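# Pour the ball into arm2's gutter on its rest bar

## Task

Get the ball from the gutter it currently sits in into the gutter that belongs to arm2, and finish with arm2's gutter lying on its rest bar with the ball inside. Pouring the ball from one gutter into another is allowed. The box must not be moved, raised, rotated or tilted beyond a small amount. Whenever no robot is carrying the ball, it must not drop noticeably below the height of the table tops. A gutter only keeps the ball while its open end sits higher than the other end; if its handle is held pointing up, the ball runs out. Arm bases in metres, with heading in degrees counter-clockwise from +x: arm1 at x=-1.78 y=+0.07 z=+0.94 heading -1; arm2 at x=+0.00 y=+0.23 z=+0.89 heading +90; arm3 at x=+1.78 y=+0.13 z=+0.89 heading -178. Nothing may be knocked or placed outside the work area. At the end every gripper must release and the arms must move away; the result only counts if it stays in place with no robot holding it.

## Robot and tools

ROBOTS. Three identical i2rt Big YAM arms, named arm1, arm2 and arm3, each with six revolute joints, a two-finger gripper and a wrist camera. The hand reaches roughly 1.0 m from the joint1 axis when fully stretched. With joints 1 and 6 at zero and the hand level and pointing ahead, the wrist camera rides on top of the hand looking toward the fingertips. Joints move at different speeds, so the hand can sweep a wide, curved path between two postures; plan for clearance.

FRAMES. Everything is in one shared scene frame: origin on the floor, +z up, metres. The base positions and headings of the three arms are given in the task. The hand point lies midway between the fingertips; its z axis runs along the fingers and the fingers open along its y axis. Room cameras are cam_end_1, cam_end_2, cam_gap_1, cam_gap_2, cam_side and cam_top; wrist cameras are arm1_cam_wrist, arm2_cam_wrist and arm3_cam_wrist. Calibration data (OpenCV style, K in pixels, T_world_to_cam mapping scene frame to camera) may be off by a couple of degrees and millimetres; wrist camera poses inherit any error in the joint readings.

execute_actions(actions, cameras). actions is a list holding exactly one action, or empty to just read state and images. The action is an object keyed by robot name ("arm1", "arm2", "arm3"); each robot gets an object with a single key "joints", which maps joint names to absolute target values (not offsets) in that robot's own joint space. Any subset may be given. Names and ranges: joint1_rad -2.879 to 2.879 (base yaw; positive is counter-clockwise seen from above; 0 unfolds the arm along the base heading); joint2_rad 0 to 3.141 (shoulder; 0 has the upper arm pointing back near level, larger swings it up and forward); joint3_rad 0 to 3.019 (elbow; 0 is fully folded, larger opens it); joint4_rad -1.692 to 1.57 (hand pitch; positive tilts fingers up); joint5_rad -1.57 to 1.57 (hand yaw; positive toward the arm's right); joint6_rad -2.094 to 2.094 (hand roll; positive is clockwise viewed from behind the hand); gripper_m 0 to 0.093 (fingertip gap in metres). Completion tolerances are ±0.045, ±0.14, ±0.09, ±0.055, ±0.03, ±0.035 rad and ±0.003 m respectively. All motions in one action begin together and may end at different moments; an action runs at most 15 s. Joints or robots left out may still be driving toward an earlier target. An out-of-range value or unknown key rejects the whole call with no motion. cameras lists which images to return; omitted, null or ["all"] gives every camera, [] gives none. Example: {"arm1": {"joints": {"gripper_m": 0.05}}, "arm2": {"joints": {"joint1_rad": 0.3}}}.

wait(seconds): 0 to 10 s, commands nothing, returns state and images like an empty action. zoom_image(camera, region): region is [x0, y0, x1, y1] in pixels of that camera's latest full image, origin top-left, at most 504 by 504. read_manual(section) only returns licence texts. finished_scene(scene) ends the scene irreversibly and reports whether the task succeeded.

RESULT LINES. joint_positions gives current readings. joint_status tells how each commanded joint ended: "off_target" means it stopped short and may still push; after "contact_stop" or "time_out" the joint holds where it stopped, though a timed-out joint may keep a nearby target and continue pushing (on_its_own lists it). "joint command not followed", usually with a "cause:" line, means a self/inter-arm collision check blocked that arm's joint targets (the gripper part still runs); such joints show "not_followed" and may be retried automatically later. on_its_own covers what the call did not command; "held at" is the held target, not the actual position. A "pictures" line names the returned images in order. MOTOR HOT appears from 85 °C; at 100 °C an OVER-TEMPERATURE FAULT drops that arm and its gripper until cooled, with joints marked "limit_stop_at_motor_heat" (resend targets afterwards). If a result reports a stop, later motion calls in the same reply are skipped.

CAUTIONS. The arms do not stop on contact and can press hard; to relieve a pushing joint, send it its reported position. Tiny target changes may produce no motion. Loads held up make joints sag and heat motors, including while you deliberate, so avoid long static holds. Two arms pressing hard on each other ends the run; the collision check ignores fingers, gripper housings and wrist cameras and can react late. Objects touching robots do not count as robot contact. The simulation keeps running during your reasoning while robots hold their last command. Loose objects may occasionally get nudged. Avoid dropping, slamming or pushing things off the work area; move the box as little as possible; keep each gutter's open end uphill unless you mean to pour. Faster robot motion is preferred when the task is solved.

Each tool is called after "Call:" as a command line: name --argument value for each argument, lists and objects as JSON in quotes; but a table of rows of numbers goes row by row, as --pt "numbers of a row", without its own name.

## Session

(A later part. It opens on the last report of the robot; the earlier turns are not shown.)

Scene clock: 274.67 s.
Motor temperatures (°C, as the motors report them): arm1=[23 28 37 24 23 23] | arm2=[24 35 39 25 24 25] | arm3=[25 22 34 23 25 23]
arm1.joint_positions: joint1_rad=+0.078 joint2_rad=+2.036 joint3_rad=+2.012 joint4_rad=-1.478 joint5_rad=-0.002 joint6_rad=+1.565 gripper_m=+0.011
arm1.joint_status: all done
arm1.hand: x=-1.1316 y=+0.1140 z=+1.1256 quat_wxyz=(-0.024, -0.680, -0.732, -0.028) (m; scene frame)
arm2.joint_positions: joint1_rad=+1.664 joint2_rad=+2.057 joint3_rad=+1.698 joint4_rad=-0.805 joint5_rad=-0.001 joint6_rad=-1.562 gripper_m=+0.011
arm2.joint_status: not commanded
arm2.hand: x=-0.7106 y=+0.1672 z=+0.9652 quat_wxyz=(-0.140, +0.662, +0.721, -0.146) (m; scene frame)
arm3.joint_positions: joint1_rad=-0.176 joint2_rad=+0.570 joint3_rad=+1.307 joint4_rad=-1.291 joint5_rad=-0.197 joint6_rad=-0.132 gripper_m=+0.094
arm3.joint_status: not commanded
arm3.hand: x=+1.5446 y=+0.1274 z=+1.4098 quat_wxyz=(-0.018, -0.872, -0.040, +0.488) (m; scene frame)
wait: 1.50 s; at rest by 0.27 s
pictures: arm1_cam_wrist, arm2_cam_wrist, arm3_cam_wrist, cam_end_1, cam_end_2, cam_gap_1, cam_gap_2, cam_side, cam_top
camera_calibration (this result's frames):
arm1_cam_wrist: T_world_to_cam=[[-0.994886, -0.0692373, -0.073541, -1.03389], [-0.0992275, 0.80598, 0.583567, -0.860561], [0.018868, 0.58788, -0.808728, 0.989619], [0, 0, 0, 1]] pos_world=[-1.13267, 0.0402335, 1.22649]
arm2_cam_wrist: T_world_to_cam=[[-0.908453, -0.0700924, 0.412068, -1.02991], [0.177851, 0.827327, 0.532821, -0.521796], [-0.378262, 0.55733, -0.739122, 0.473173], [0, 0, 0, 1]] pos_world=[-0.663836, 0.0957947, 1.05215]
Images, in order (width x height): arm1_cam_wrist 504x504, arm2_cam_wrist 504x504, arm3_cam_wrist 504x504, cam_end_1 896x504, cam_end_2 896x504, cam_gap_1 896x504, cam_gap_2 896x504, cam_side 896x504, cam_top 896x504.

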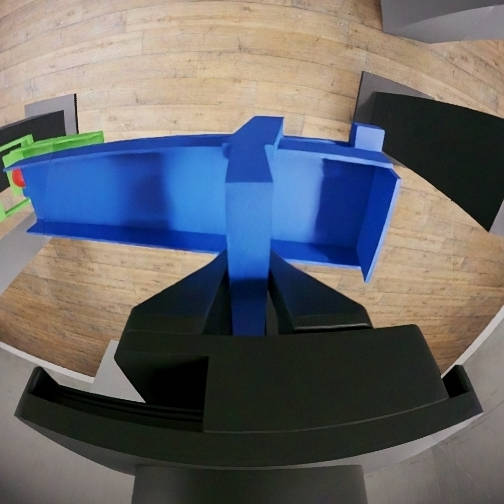

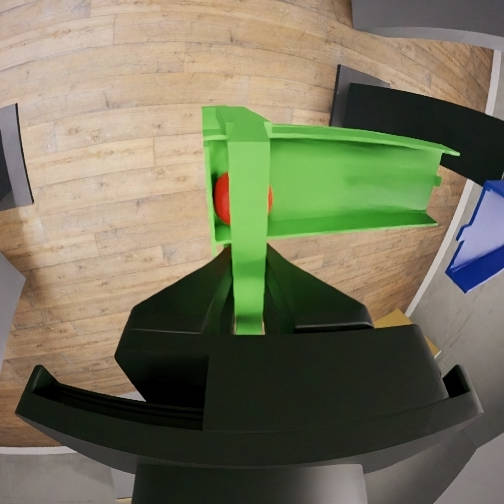

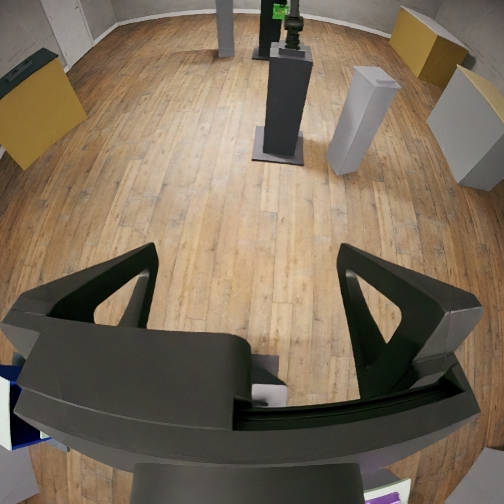

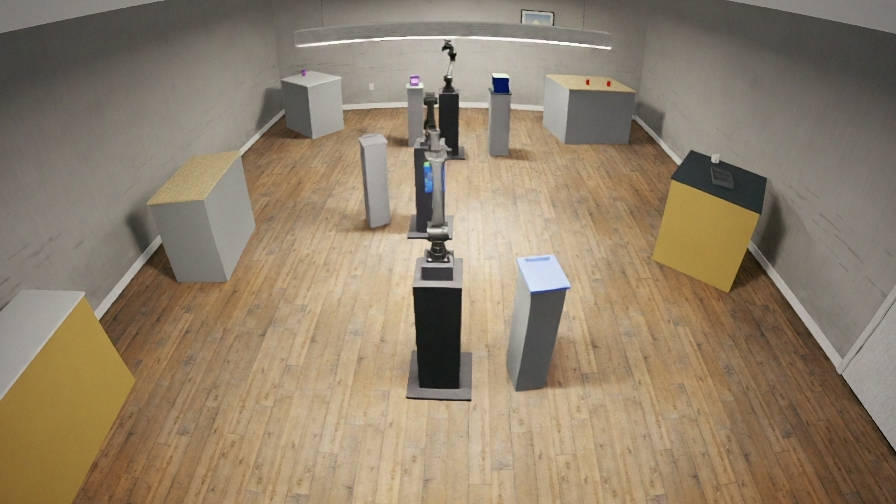

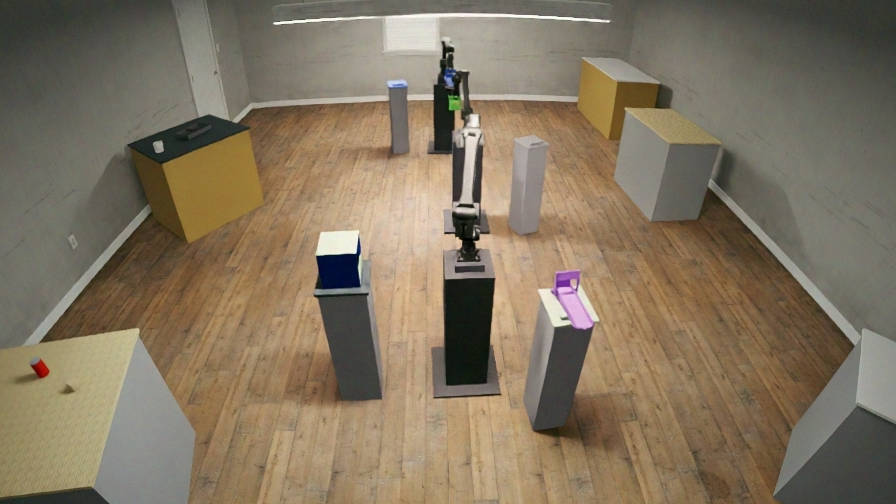

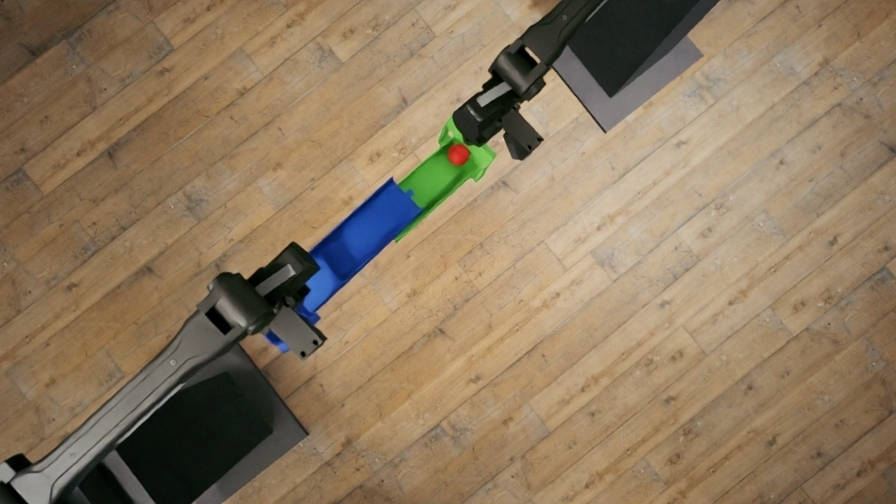

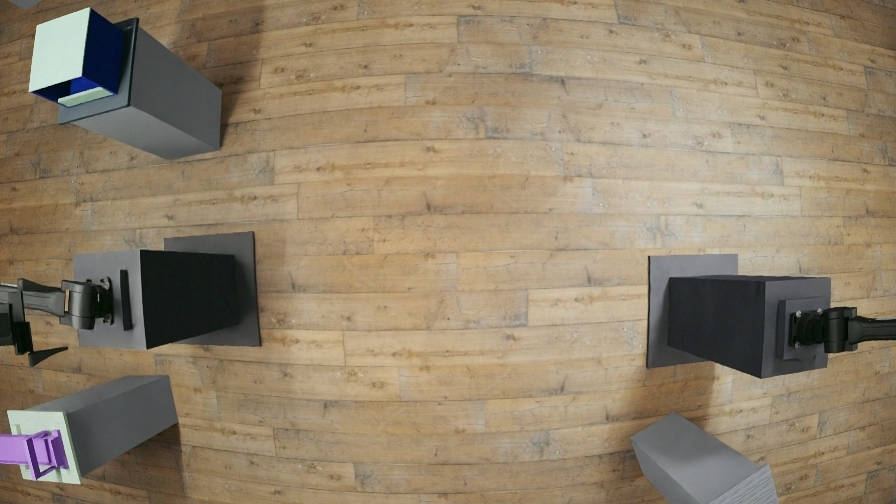

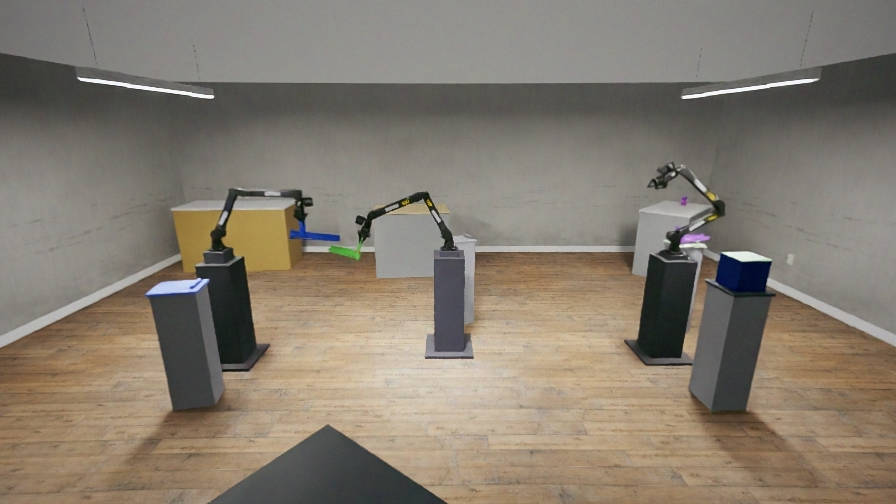

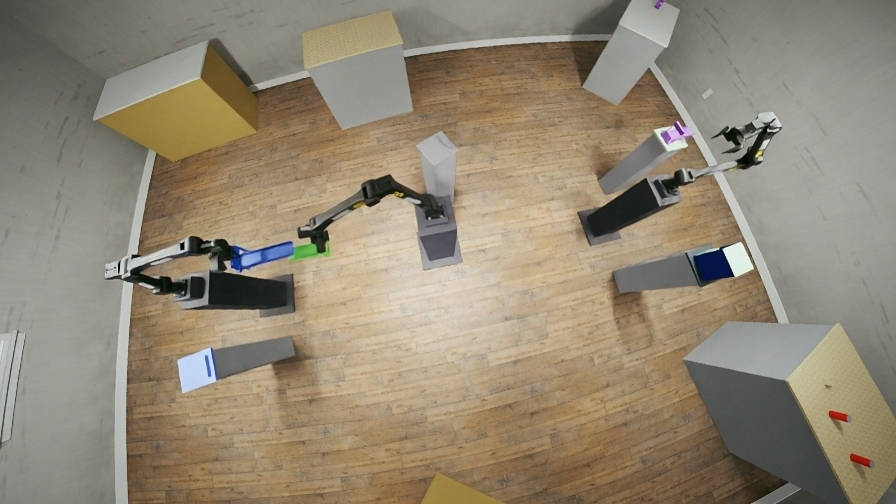

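Call:
execute_actions --actions '[{"arm1":{"joints":{"joint1_rad":-1.69,"joint2_rad":1.72,"joint3_rad":1.55,"joint4_rad":-1.2,"joint5_rad":-0.19,"joint6_rad":-0.295}},"arm2":{"joints":{"joint1_rad":1.3}}}]' --cameras '["arm2_cam_wrist"]'

Call:
execute_actions --actions '[{"arm1":{"joints":{"joint1_rad":-1.69,"joint2_rad":1.93,"joint3_rad":1.521,"joint4_rad":-1.21,"joint5_rad":-0.19,"joint6_rad":-0.295}},"arm2":{"joints":{"joint1_rad":-0.03,"joint2_rad":1.42,"joint3_rad":1.214,"joint4_rad":-0.72,"joint5_rad":0.3}}}]' --cameras '["arm2_cam_wrist","arm1_cam_wrist","cam_end_1"]'

Scene clock: 286.73 s.
Motor temperatures (°C, as the motors report them): arm1=[23 28 37 24 23 23] | arm2=[24 35 39 25 24 25] | arm3=[25 22 34 23 25 23]
arm1.joint_positions: joint1_rad=-1.700 joint2_rad=+1.740 joint3_rad=+1.555 joint4_rad=-1.206 joint5_rad=-0.183 joint6_rad=-0.285 gripper_m=+0.011
arm1.joint_status: all done
arm1.hand: x=-1.8297 y=-0.5006 z=+1.1207 quat_wxyz=(-0.127, -0.642, -0.756, +0.024) (m; scene frame)
arm2.joint_positions: joint1_rad=+1.305 joint2_rad=+2.057 joint3_rad=+1.698 joint4_rad=-0.803 joint5_rad=-0.001 joint6_rad=-1.564 gripper_m=+0.011
arm2.joint_status: all done
arm2.hand: x=-0.6884 y=+0.4208 z=+0.9684 quat_wxyz=(-0.166, +0.780, +0.592, -0.121) (m; scene frame)
arm3.joint_positions: joint1_rad=-0.176 joint2_rad=+0.570 joint3_rad=+1.307 joint4_rad=-1.291 joint5_rad=-0.197 joint6_rad=-0.132 gripper_m=+0.094
arm3.joint_status: not commanded
arm3.hand: x=+1.5446 y=+0.1274 z=+1.4098 quat_wxyz=(-0.018, -0.872, -0.040, +0.488) (m; scene frame)
pictures: arm2_cam_wrist
camera_calibration (this result's frames):
arm2_cam_wrist: T_world_to_cam=[[-0.873418, 0.251498, 0.417002, -1.10921], [0.458706, 0.712391, 0.531119, -0.493916], [-0.163493, 0.65517, -0.737579, 0.447774], [0, 0, 0, 1]] pos_world=[-0.669033, 0.337457, 1.05514]
Images, in order (width x height): arm2_cam_wrist 504x504.

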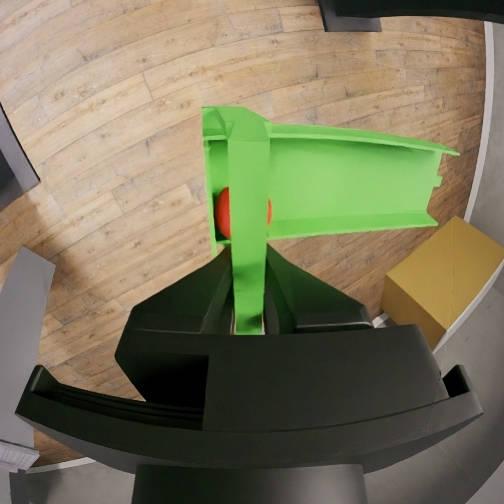

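Scene clock: 288.57 s.
Motor temperatures (°C, as the motors report them): arm1=[23 28 37 24 23 23] | arm2=[24 35 38 25 24 25] | arm3=[25 22 34 23 25 23]
arm1.joint_positions: joint1_rad=-1.700 joint2_rad=+1.944 joint3_rad=+1.513 joint4_rad=-1.206 joint5_rad=-0.184 joint6_rad=-0.286 gripper_m=+0.011
arm1.joint_status: all done
arm1.hand: x=-1.8264 y=-0.4836 z=+0.9944 quat_wxyz=(-0.061, -0.652, -0.751, -0.079) (m; scene frame)
arm2.joint_positions: joint1_rad=-0.038 joint2_rad=+1.434 joint3_rad=+1.199 joint4_rad=-0.737 joint5_rad=+0.298 joint6_rad=-1.566 gripper_m=+0.011
arm2.joint_status: all done
arm2.hand: x=+0.0729 y=+0.7707 z=+1.1271 quat_wxyz=(-0.295, +0.942, -0.066, +0.146) (m; scene frame)
arm3.joint_positions: joint1_rad=-0.176 joint2_rad=+0.570 joint3_rad=+1.307 joint4_rad=-1.291 joint5_rad=-0.197 joint6_rad=-0.132 gripper_m=+0.094
arm3.joint_status: not commanded
arm3.hand: x=+1.5446 y=+0.1274 z=+1.4098 quat_wxyz=(-0.018, -0.872, -0.040, +0.488) (m; scene frame)
pictures: arm1_cam_wrist, arm2_cam_wrist, cam_end_1
camera_calibration (this result's frames):
arm1_cam_wrist: T_world_to_cam=[[-0.971061, -0.131566, -0.199325, -1.63778], [-0.225298, 0.781565, 0.581719, -0.611543], [0.0792507, 0.609793, -0.788589, 1.34878], [0, 0, 0, 1]] pos_world=[-1.83506, -0.559991, 1.09293]
arm2_cam_wrist: T_world_to_cam=[[0.0419807, 0.806119, 0.590262, -1.28792], [0.589414, -0.49701, 0.636845, -0.373307], [0.806739, 0.321174, -0.496003, 0.374442], [0, 0, 0, 1]] pos_world=[-0.0279764, 0.732417, 1.18367]
Images, in order (width x height): arm1_cam_wrist 504x504, arm2_cam_wrist 504x504, cam_end_1 896x504.

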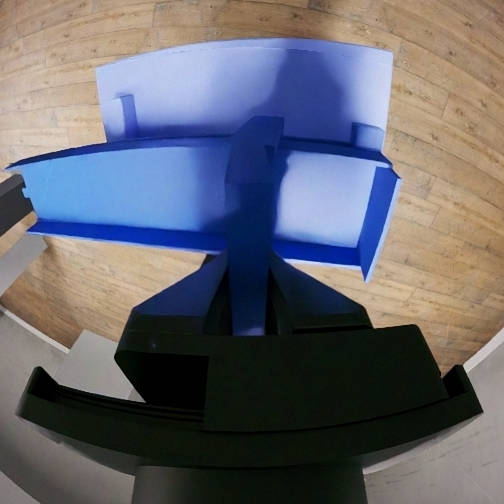

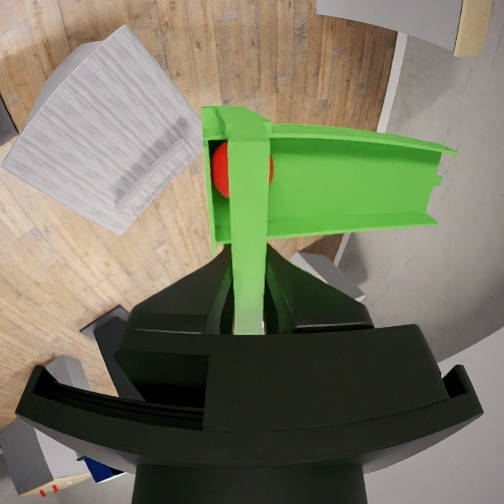

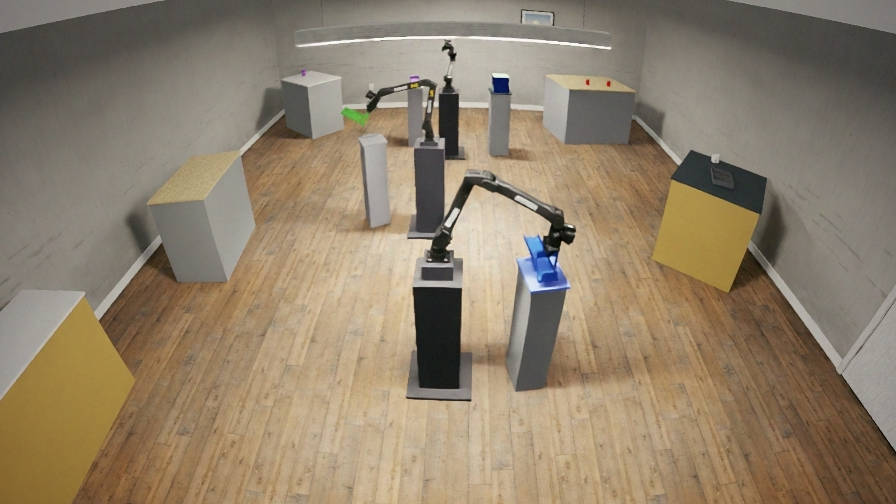

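Call:
execute_actions --actions '[{"arm1":{"joints":{"joint1_rad":-1.68,"joint2_rad":1.985,"joint3_rad":1.53,"joint4_rad":-1.14}},"arm2":{"joints":{"joint1_rad":-0.02,"joint4_rad":-1.04,"joint6_rad":-0.445}}}]' --cameras '[]'

Call:
execute_actions --actions '[{"arm2":{"joints":{"joint2_rad":1.64,"joint3_rad":1.225,"joint5_rad":0.24}}}]' --cameras '["arm2_cam_wrist","arm1_cam_wrist","cam_end_1","cam_side"]'

Scene clock: 299.17 s.
Motor temperatures (°C, as the motors report them): arm1=[23 28 35 24 23 23] | arm2=[24 33 38 25 24 25] | arm3=[25 22 35 23 25 23]
arm1.joint_positions: joint1_rad=-1.690 joint2_rad=+1.982 joint3_rad=+1.513 joint4_rad=-1.153 joint5_rad=-0.184 joint6_rad=-0.286 gripper_m=+0.011
arm1.joint_status: all done
arm1.hand: x=-1.8219 y=-0.4936 z=+0.9732 quat_wxyz=(-0.065, -0.648, -0.755, -0.073) (m; scene frame)
arm2.joint_positions: joint1_rad=-0.027 joint2_rad=+1.434 joint3_rad=+1.199 joint4_rad=-1.038 joint5_rad=+0.297 joint6_rad=-0.456 gripper_m=+0.011
arm2.joint_status: all done
arm2.hand: x=+0.0648 y=+0.7075 z=+1.0954 quat_wxyz=(-0.206, +0.809, -0.548, +0.045) (m; scene frame)
arm3.joint_positions: joint1_rad=-0.176 joint2_rad=+0.570 joint3_rad=+1.307 joint4_rad=-1.291 joint5_rad=-0.197 joint6_rad=-0.132 gripper_m=+0.094
arm3.joint_status: not commanded
arm3.hand: x=+1.5446 y=+0.1274 z=+1.4098 quat_wxyz=(-0.018, -0.872, -0.040, +0.488) (m; scene frame)
pictures: none
No camera images: the call's "cameras" was empty. Leave "cameras" out to get every camera's image.

Scene clock: 300.33 s.
Motor temperatures (°C, as the motors report them): arm1=[23 28 35 24 23 23] | arm2=[24 33 38 25 24 25] | arm3=[25 22 35 23 25 23]
arm1.joint_positions: joint1_rad=-1.690 joint2_rad=+1.982 joint3_rad=+1.513 joint4_rad=-1.153 joint5_rad=-0.184 joint6_rad=-0.286 gripper_m=+0.011
arm1.joint_status: not commanded
arm1.hand: x=-1.8219 y=-0.4936 z=+0.9732 quat_wxyz=(-0.065, -0.648, -0.755, -0.073) (m; scene frame)
arm2.joint_positions: joint1_rad=-0.027 joint2_rad=+1.672 joint3_rad=+1.199 joint4_rad=-1.039 joint5_rad=+0.237 joint6_rad=-0.455 gripper_m=+0.011
arm2.joint_status: all done
arm2.hand: x=+0.0547 y=+0.7123 z=+0.9831 quat_wxyz=(-0.091, +0.832, -0.541, +0.082) (m; scene frame)
arm3.joint_positions: joint1_rad=-0.176 joint2_rad=+0.570 joint3_rad=+1.307 joint4_rad=-1.291 joint5_rad=-0.197 joint6_rad=-0.132 gripper_m=+0.094
arm3.joint_status: not commanded
arm3.hand: x=+1.5446 y=+0.1274 z=+1.4098 quat_wxyz=(-0.018, -0.872, -0.040, +0.488) (m; scene frame)
pictures: arm1_cam_wrist, arm2_cam_wrist, cam_end_1, cam_side
camera_calibration (this result's frames):
arm1_cam_wrist: T_world_to_cam=[[-0.970044, -0.144403, -0.195353, -1.64723], [-0.232169, 0.787756, 0.570559, -0.588948], [0.0715005, 0.598822, -0.797684, 1.32709], [0, 0, 0, 1]] pos_world=[-1.82951, -0.568606, 1.07283]
arm2_cam_wrist: T_world_to_cam=[[0.885063, 0.388406, 0.256522, -0.575581], [0.174981, -0.788311, 0.589871, -0.0235424], [0.431329, -0.477186, -0.765669, 1.19072], [0, 0, 0, 1]] pos_world=[-0.0000454126, 0.773194, 1.07323]
Images, in order (width x height): arm1_cam_wrist 504x504, arm2_cam_wrist 504x504, cam_end_1 896x504, cam_side 896x504.

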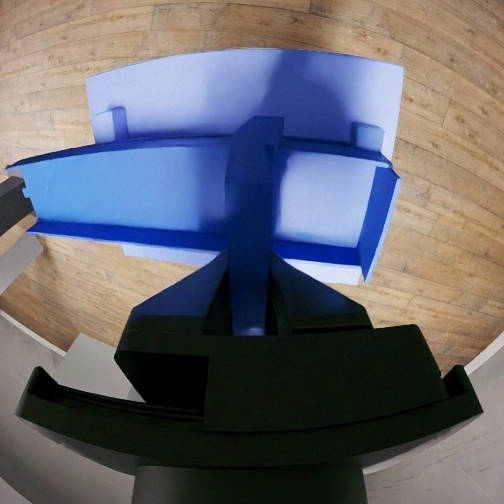

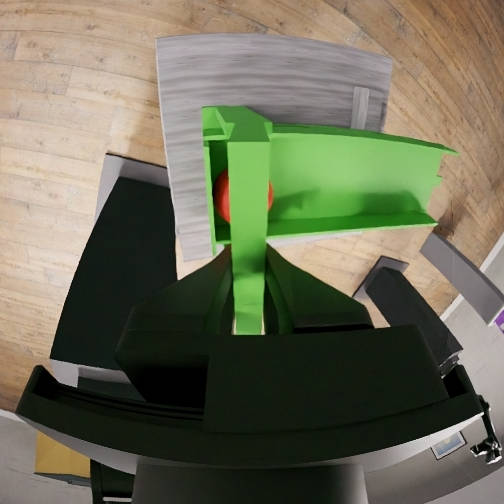

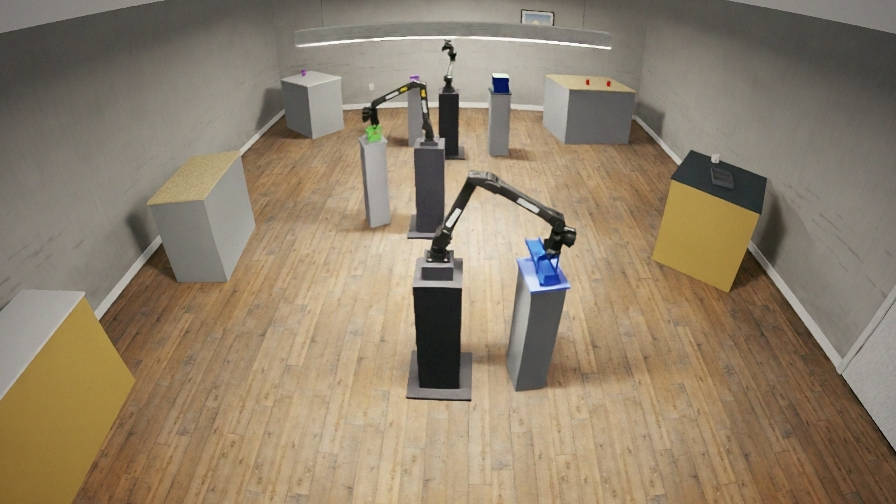

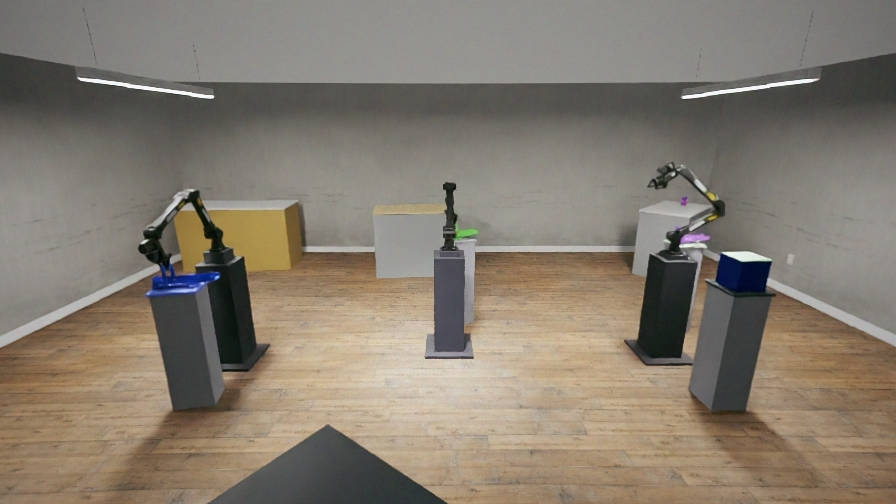

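Call:
execute_actions --actions '[{"arm1":{"joints":{"joint2_rad":2.01}},"arm2":{"joints":{"joint3_rad":1.27,"joint5_rad":0.19}}}]' --cameras '[]'

Scene clock: 306.57 s.
Motor temperatures (°C, as the motors report them): arm1=[23 28 34 24 23 23] | arm2=[24 33 38 25 24 25] | arm3=[25 22 35 23 25 23]
arm1.joint_positions: joint1_rad=-1.690 joint2_rad=+1.996 joint3_rad=+1.513 joint4_rad=-1.153 joint5_rad=-0.187 joint6_rad=-0.286 gripper_m=+0.011
arm1.joint_status: all done
arm1.hand: x=-1.8211 y=-0.4924 z=+0.9656 quat_wxyz=(-0.063, -0.648, -0.755, -0.080) (m; scene frame)
arm2.joint_positions: joint1_rad=-0.027 joint2_rad=+1.672 joint3_rad=+1.199 joint4_rad=-1.039 joint5_rad=+0.189 joint6_rad=-0.455 gripper_m=+0.011
arm2.joint_status: all done
arm2.hand: x=+0.0467 y=+0.7126 z=+0.9814 quat_wxyz=(-0.079, +0.835, -0.542, +0.061) (m; scene frame)
arm3.joint_positions: joint1_rad=-0.176 joint2_rad=+0.570 joint3_rad=+1.307 joint4_rad=-1.291 joint5_rad=-0.197 joint6_rad=-0.132 gripper_m=+0.094
arm3.joint_status: not commanded
arm3.hand: x=+1.5446 y=+0.1274 z=+1.4098 quat_wxyz=(-0.018, -0.872, -0.040, +0.488) (m; scene frame)
pictures: none
No camera images: the call's "cameras" was empty. Leave "cameras" out to get every camera's image.

Call:
execute_actions --actions '[{"arm1":{"joints":{"gripper_m":0.05}},"arm2":{"joints":{"joint2_rad":1.70,"joint3_rad":1.2,"joint4_rad":-1.0}}}]' --cameras '["arm2_cam_wrist"]'

Scene clock: 311.17 s.
Motor temperatures (°C, as the motors report them): arm1=[23 28 34 24 23 23] | arm2=[24 32 39 25 24 25] | arm3=[25 22 35 23 25 23]
arm1.joint_positions: joint1_rad=-1.690 joint2_rad=+1.996 joint3_rad=+1.513 joint4_rad=-1.153 joint5_rad=-0.187 joint6_rad=-0.286 gripper_m=+0.050
arm1.joint_status: all done
arm1.hand: x=-1.8211 y=-0.4924 z=+0.9656 quat_wxyz=(-0.063, -0.648, -0.755, -0.080) (m; scene frame)
arm2.joint_positions: joint1_rad=-0.023 joint2_rad=+1.691 joint3_rad=+1.199 joint4_rad=-1.018 joint5_rad=+0.199 joint6_rad=-0.453 gripper_m=+0.011
arm2.joint_status: all done
arm2.hand: x=+0.0466 y=+0.7168 z=+0.9729 quat_wxyz=(-0.082, +0.835, -0.541, +0.065) (m; scene frame)
arm3.joint_positions: joint1_rad=-0.176 joint2_rad=+0.570 joint3_rad=+1.307 joint4_rad=-1.291 joint5_rad=-0.197 joint6_rad=-0.132 gripper_m=+0.094
arm3.joint_status: not commanded
arm3.hand: x=+1.5446 y=+0.1274 z=+1.4098 quat_wxyz=(-0.018, -0.872, -0.040, +0.488) (m; scene frame)
pictures: arm2_cam_wrist
camera_calibration (this result's frames):
arm2_cam_wrist: T_world_to_cam=[[0.892451, 0.39168, 0.223869, -0.5385], [0.200466, -0.788837, 0.58099, -0.0046899], [0.404159, -0.473627, -0.782517, 1.20367], [0, 0, 0, 1]] pos_world=[-0.00495035, 0.777313, 1.06517]
Images, in order (width x height): arm2_cam_wrist 504x504.

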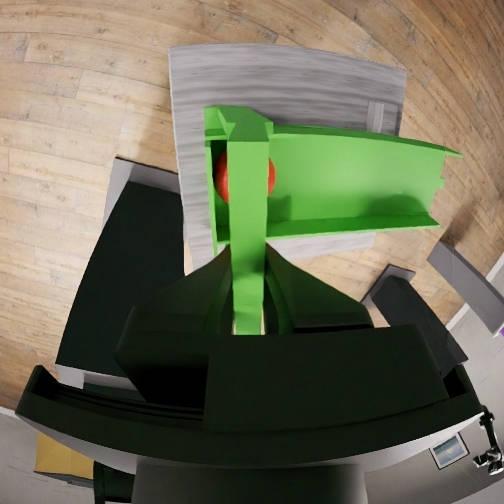

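Call:
execute_actions --actions '[{"arm1":{"joints":{"joint2_rad":1.7}},"arm2":{"joints":{"joint2_rad":1.69,"gripper_m":0.05}}}]' --cameras '[]'

Call:
execute_actions --actions '[{"arm2":{"joints":{"joint2_rad":1.4}}}]' --cameras '["arm2_cam_wrist","cam_end_1","cam_side","cam_end_2"]'

Call:
zoom_image --camera "cam_end_2" --region '[490, 95, 570, 155]'

Scene clock: 318.13 s.
Motor temperatures (°C, as the motors report them): arm1=[23 28 34 24 23 23] | arm2=[24 32 38 25 24 25] | arm3=[25 22 35 23 25 23]
arm1.joint_positions: joint1_rad=-1.690 joint2_rad=+1.693 joint3_rad=+1.513 joint4_rad=-1.153 joint5_rad=-0.187 joint6_rad=-0.286 gripper_m=+0.050
arm1.joint_status: all done
arm1.hand: x=-1.8228 y=-0.4984 z=+1.1318 quat_wxyz=(-0.145, -0.634, -0.759, +0.046) (m; scene frame)
arm2.joint_positions: joint1_rad=-0.023 joint2_rad=+1.691 joint3_rad=+1.199 joint4_rad=-1.014 joint5_rad=+0.193 joint6_rad=-0.453 gripper_m=+0.050
arm2.joint_status: all done
arm2.hand: x=+0.0456 y=+0.7178 z=+0.9727 quat_wxyz=(-0.082, +0.835, -0.541, +0.062) (m; scene frame)
arm3.joint_positions: joint1_rad=-0.176 joint2_rad=+0.570 joint3_rad=+1.307 joint4_rad=-1.291 joint5_rad=-0.197 joint6_rad=-0.132 gripper_m=+0.094
arm3.joint_status: not commanded
arm3.hand: x=+1.5446 y=+0.1274 z=+1.4098 quat_wxyz=(-0.018, -0.872, -0.040, +0.488) (m; scene frame)
pictures: none
No camera images: the call's "cameras" was empty. Leave "cameras" out to get every camera's image.

Scene clock: 319.40 s.
Motor temperatures (°C, as the motors report them): arm1=[23 28 34 24 23 23] | arm2=[24 32 38 25 24 25] | arm3=[25 22 35 23 25 23]
arm1.joint_positions: joint1_rad=-1.690 joint2_rad=+1.693 joint3_rad=+1.513 joint4_rad=-1.153 joint5_rad=-0.187 joint6_rad=-0.286 gripper_m=+0.050
arm1.joint_status: not commanded
arm1.hand: x=-1.8228 y=-0.4984 z=+1.1318 quat_wxyz=(-0.145, -0.634, -0.759, +0.046) (m; scene frame)
arm2.joint_positions: joint1_rad=-0.023 joint2_rad=+1.401 joint3_rad=+1.189 joint4_rad=-1.014 joint5_rad=+0.192 joint6_rad=-0.453 gripper_m=+0.050
arm2.joint_status: all done
arm2.hand: x=+0.0456 y=+0.7095 z=+1.1037 quat_wxyz=(-0.200, +0.815, -0.544, -0.012) (m; scene frame)
arm3.joint_positions: joint1_rad=-0.176 joint2_rad=+0.570 joint3_rad=+1.307 joint4_rad=-1.291 joint5_rad=-0.197 joint6_rad=-0.132 gripper_m=+0.094
arm3.joint_status: not commanded
arm3.hand: x=+1.5446 y=+0.1274 z=+1.4098 quat_wxyz=(-0.018, -0.872, -0.040, +0.488) (m; scene frame)
pictures: arm2_cam_wrist, cam_end_1, cam_end_2, cam_side
camera_calibration (this result's frames):
arm2_cam_wrist: T_world_to_cam=[[0.891968, 0.313536, 0.325712, -0.620974], [0.200816, -0.920241, 0.335902, 0.277447], [0.405051, -0.234206, -0.883788, 1.24487], [0, 0, 0, 1]] pos_world=[-0.00606341, 0.741572, 1.20927]
Images, in order (width x height): arm2_cam_wrist 504x504, cam_end_1 896x504, cam_end_2 896x504, cam_side 896x504.

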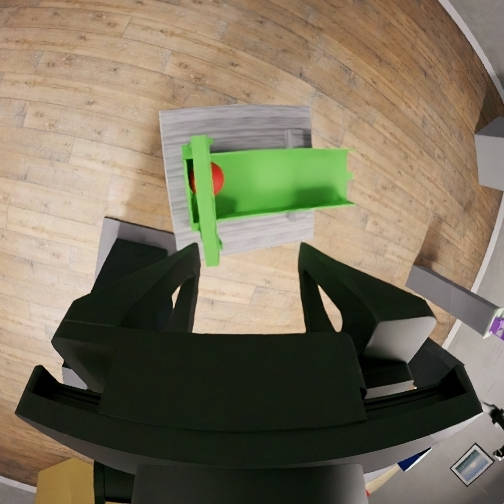

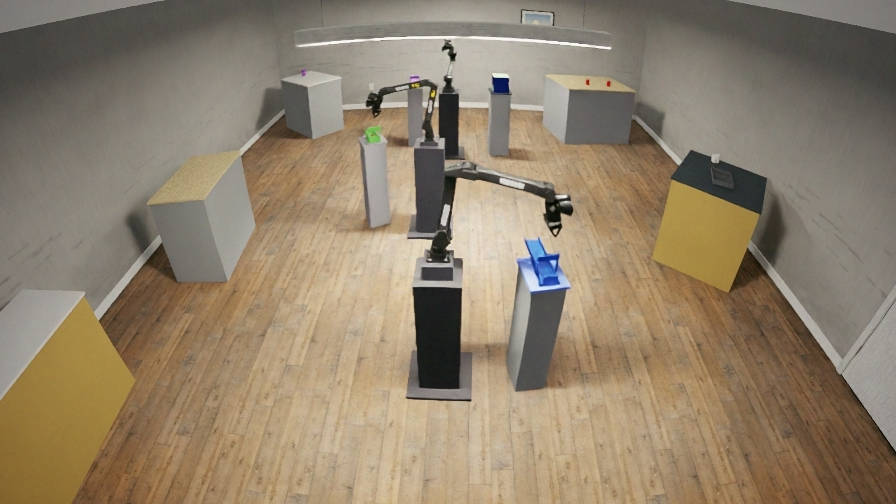

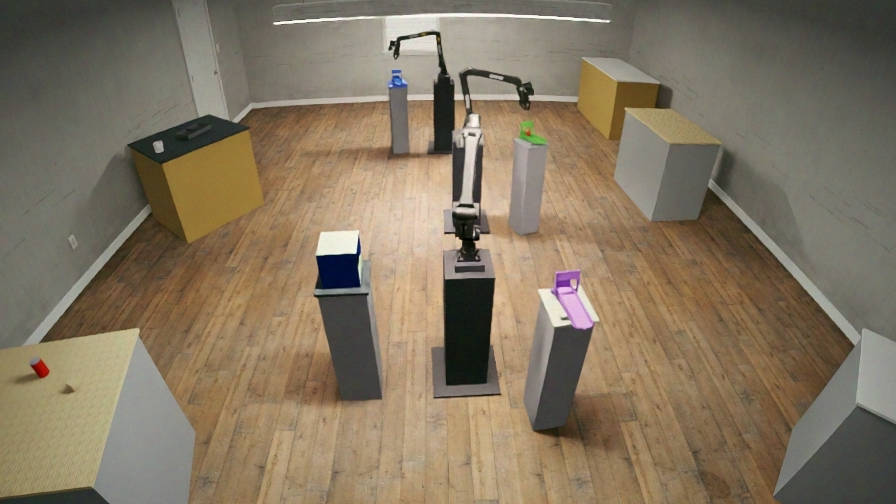

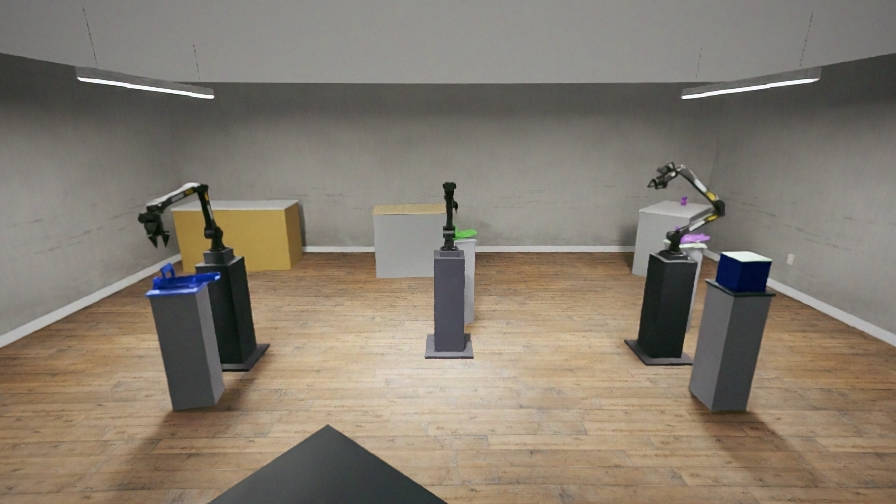

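Region (490, 95, 570, 155) of cam_end_2's 896x504 image, scaled by 6.300, with more detail than that image has; it fills the top 378 rows of this view, and the rest is white.

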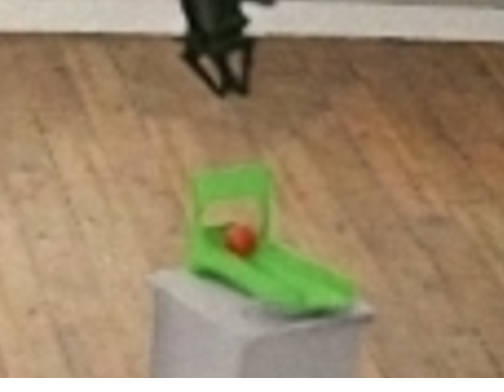

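Call:
finished_scene --scene 1

The scene is finished: the task was done.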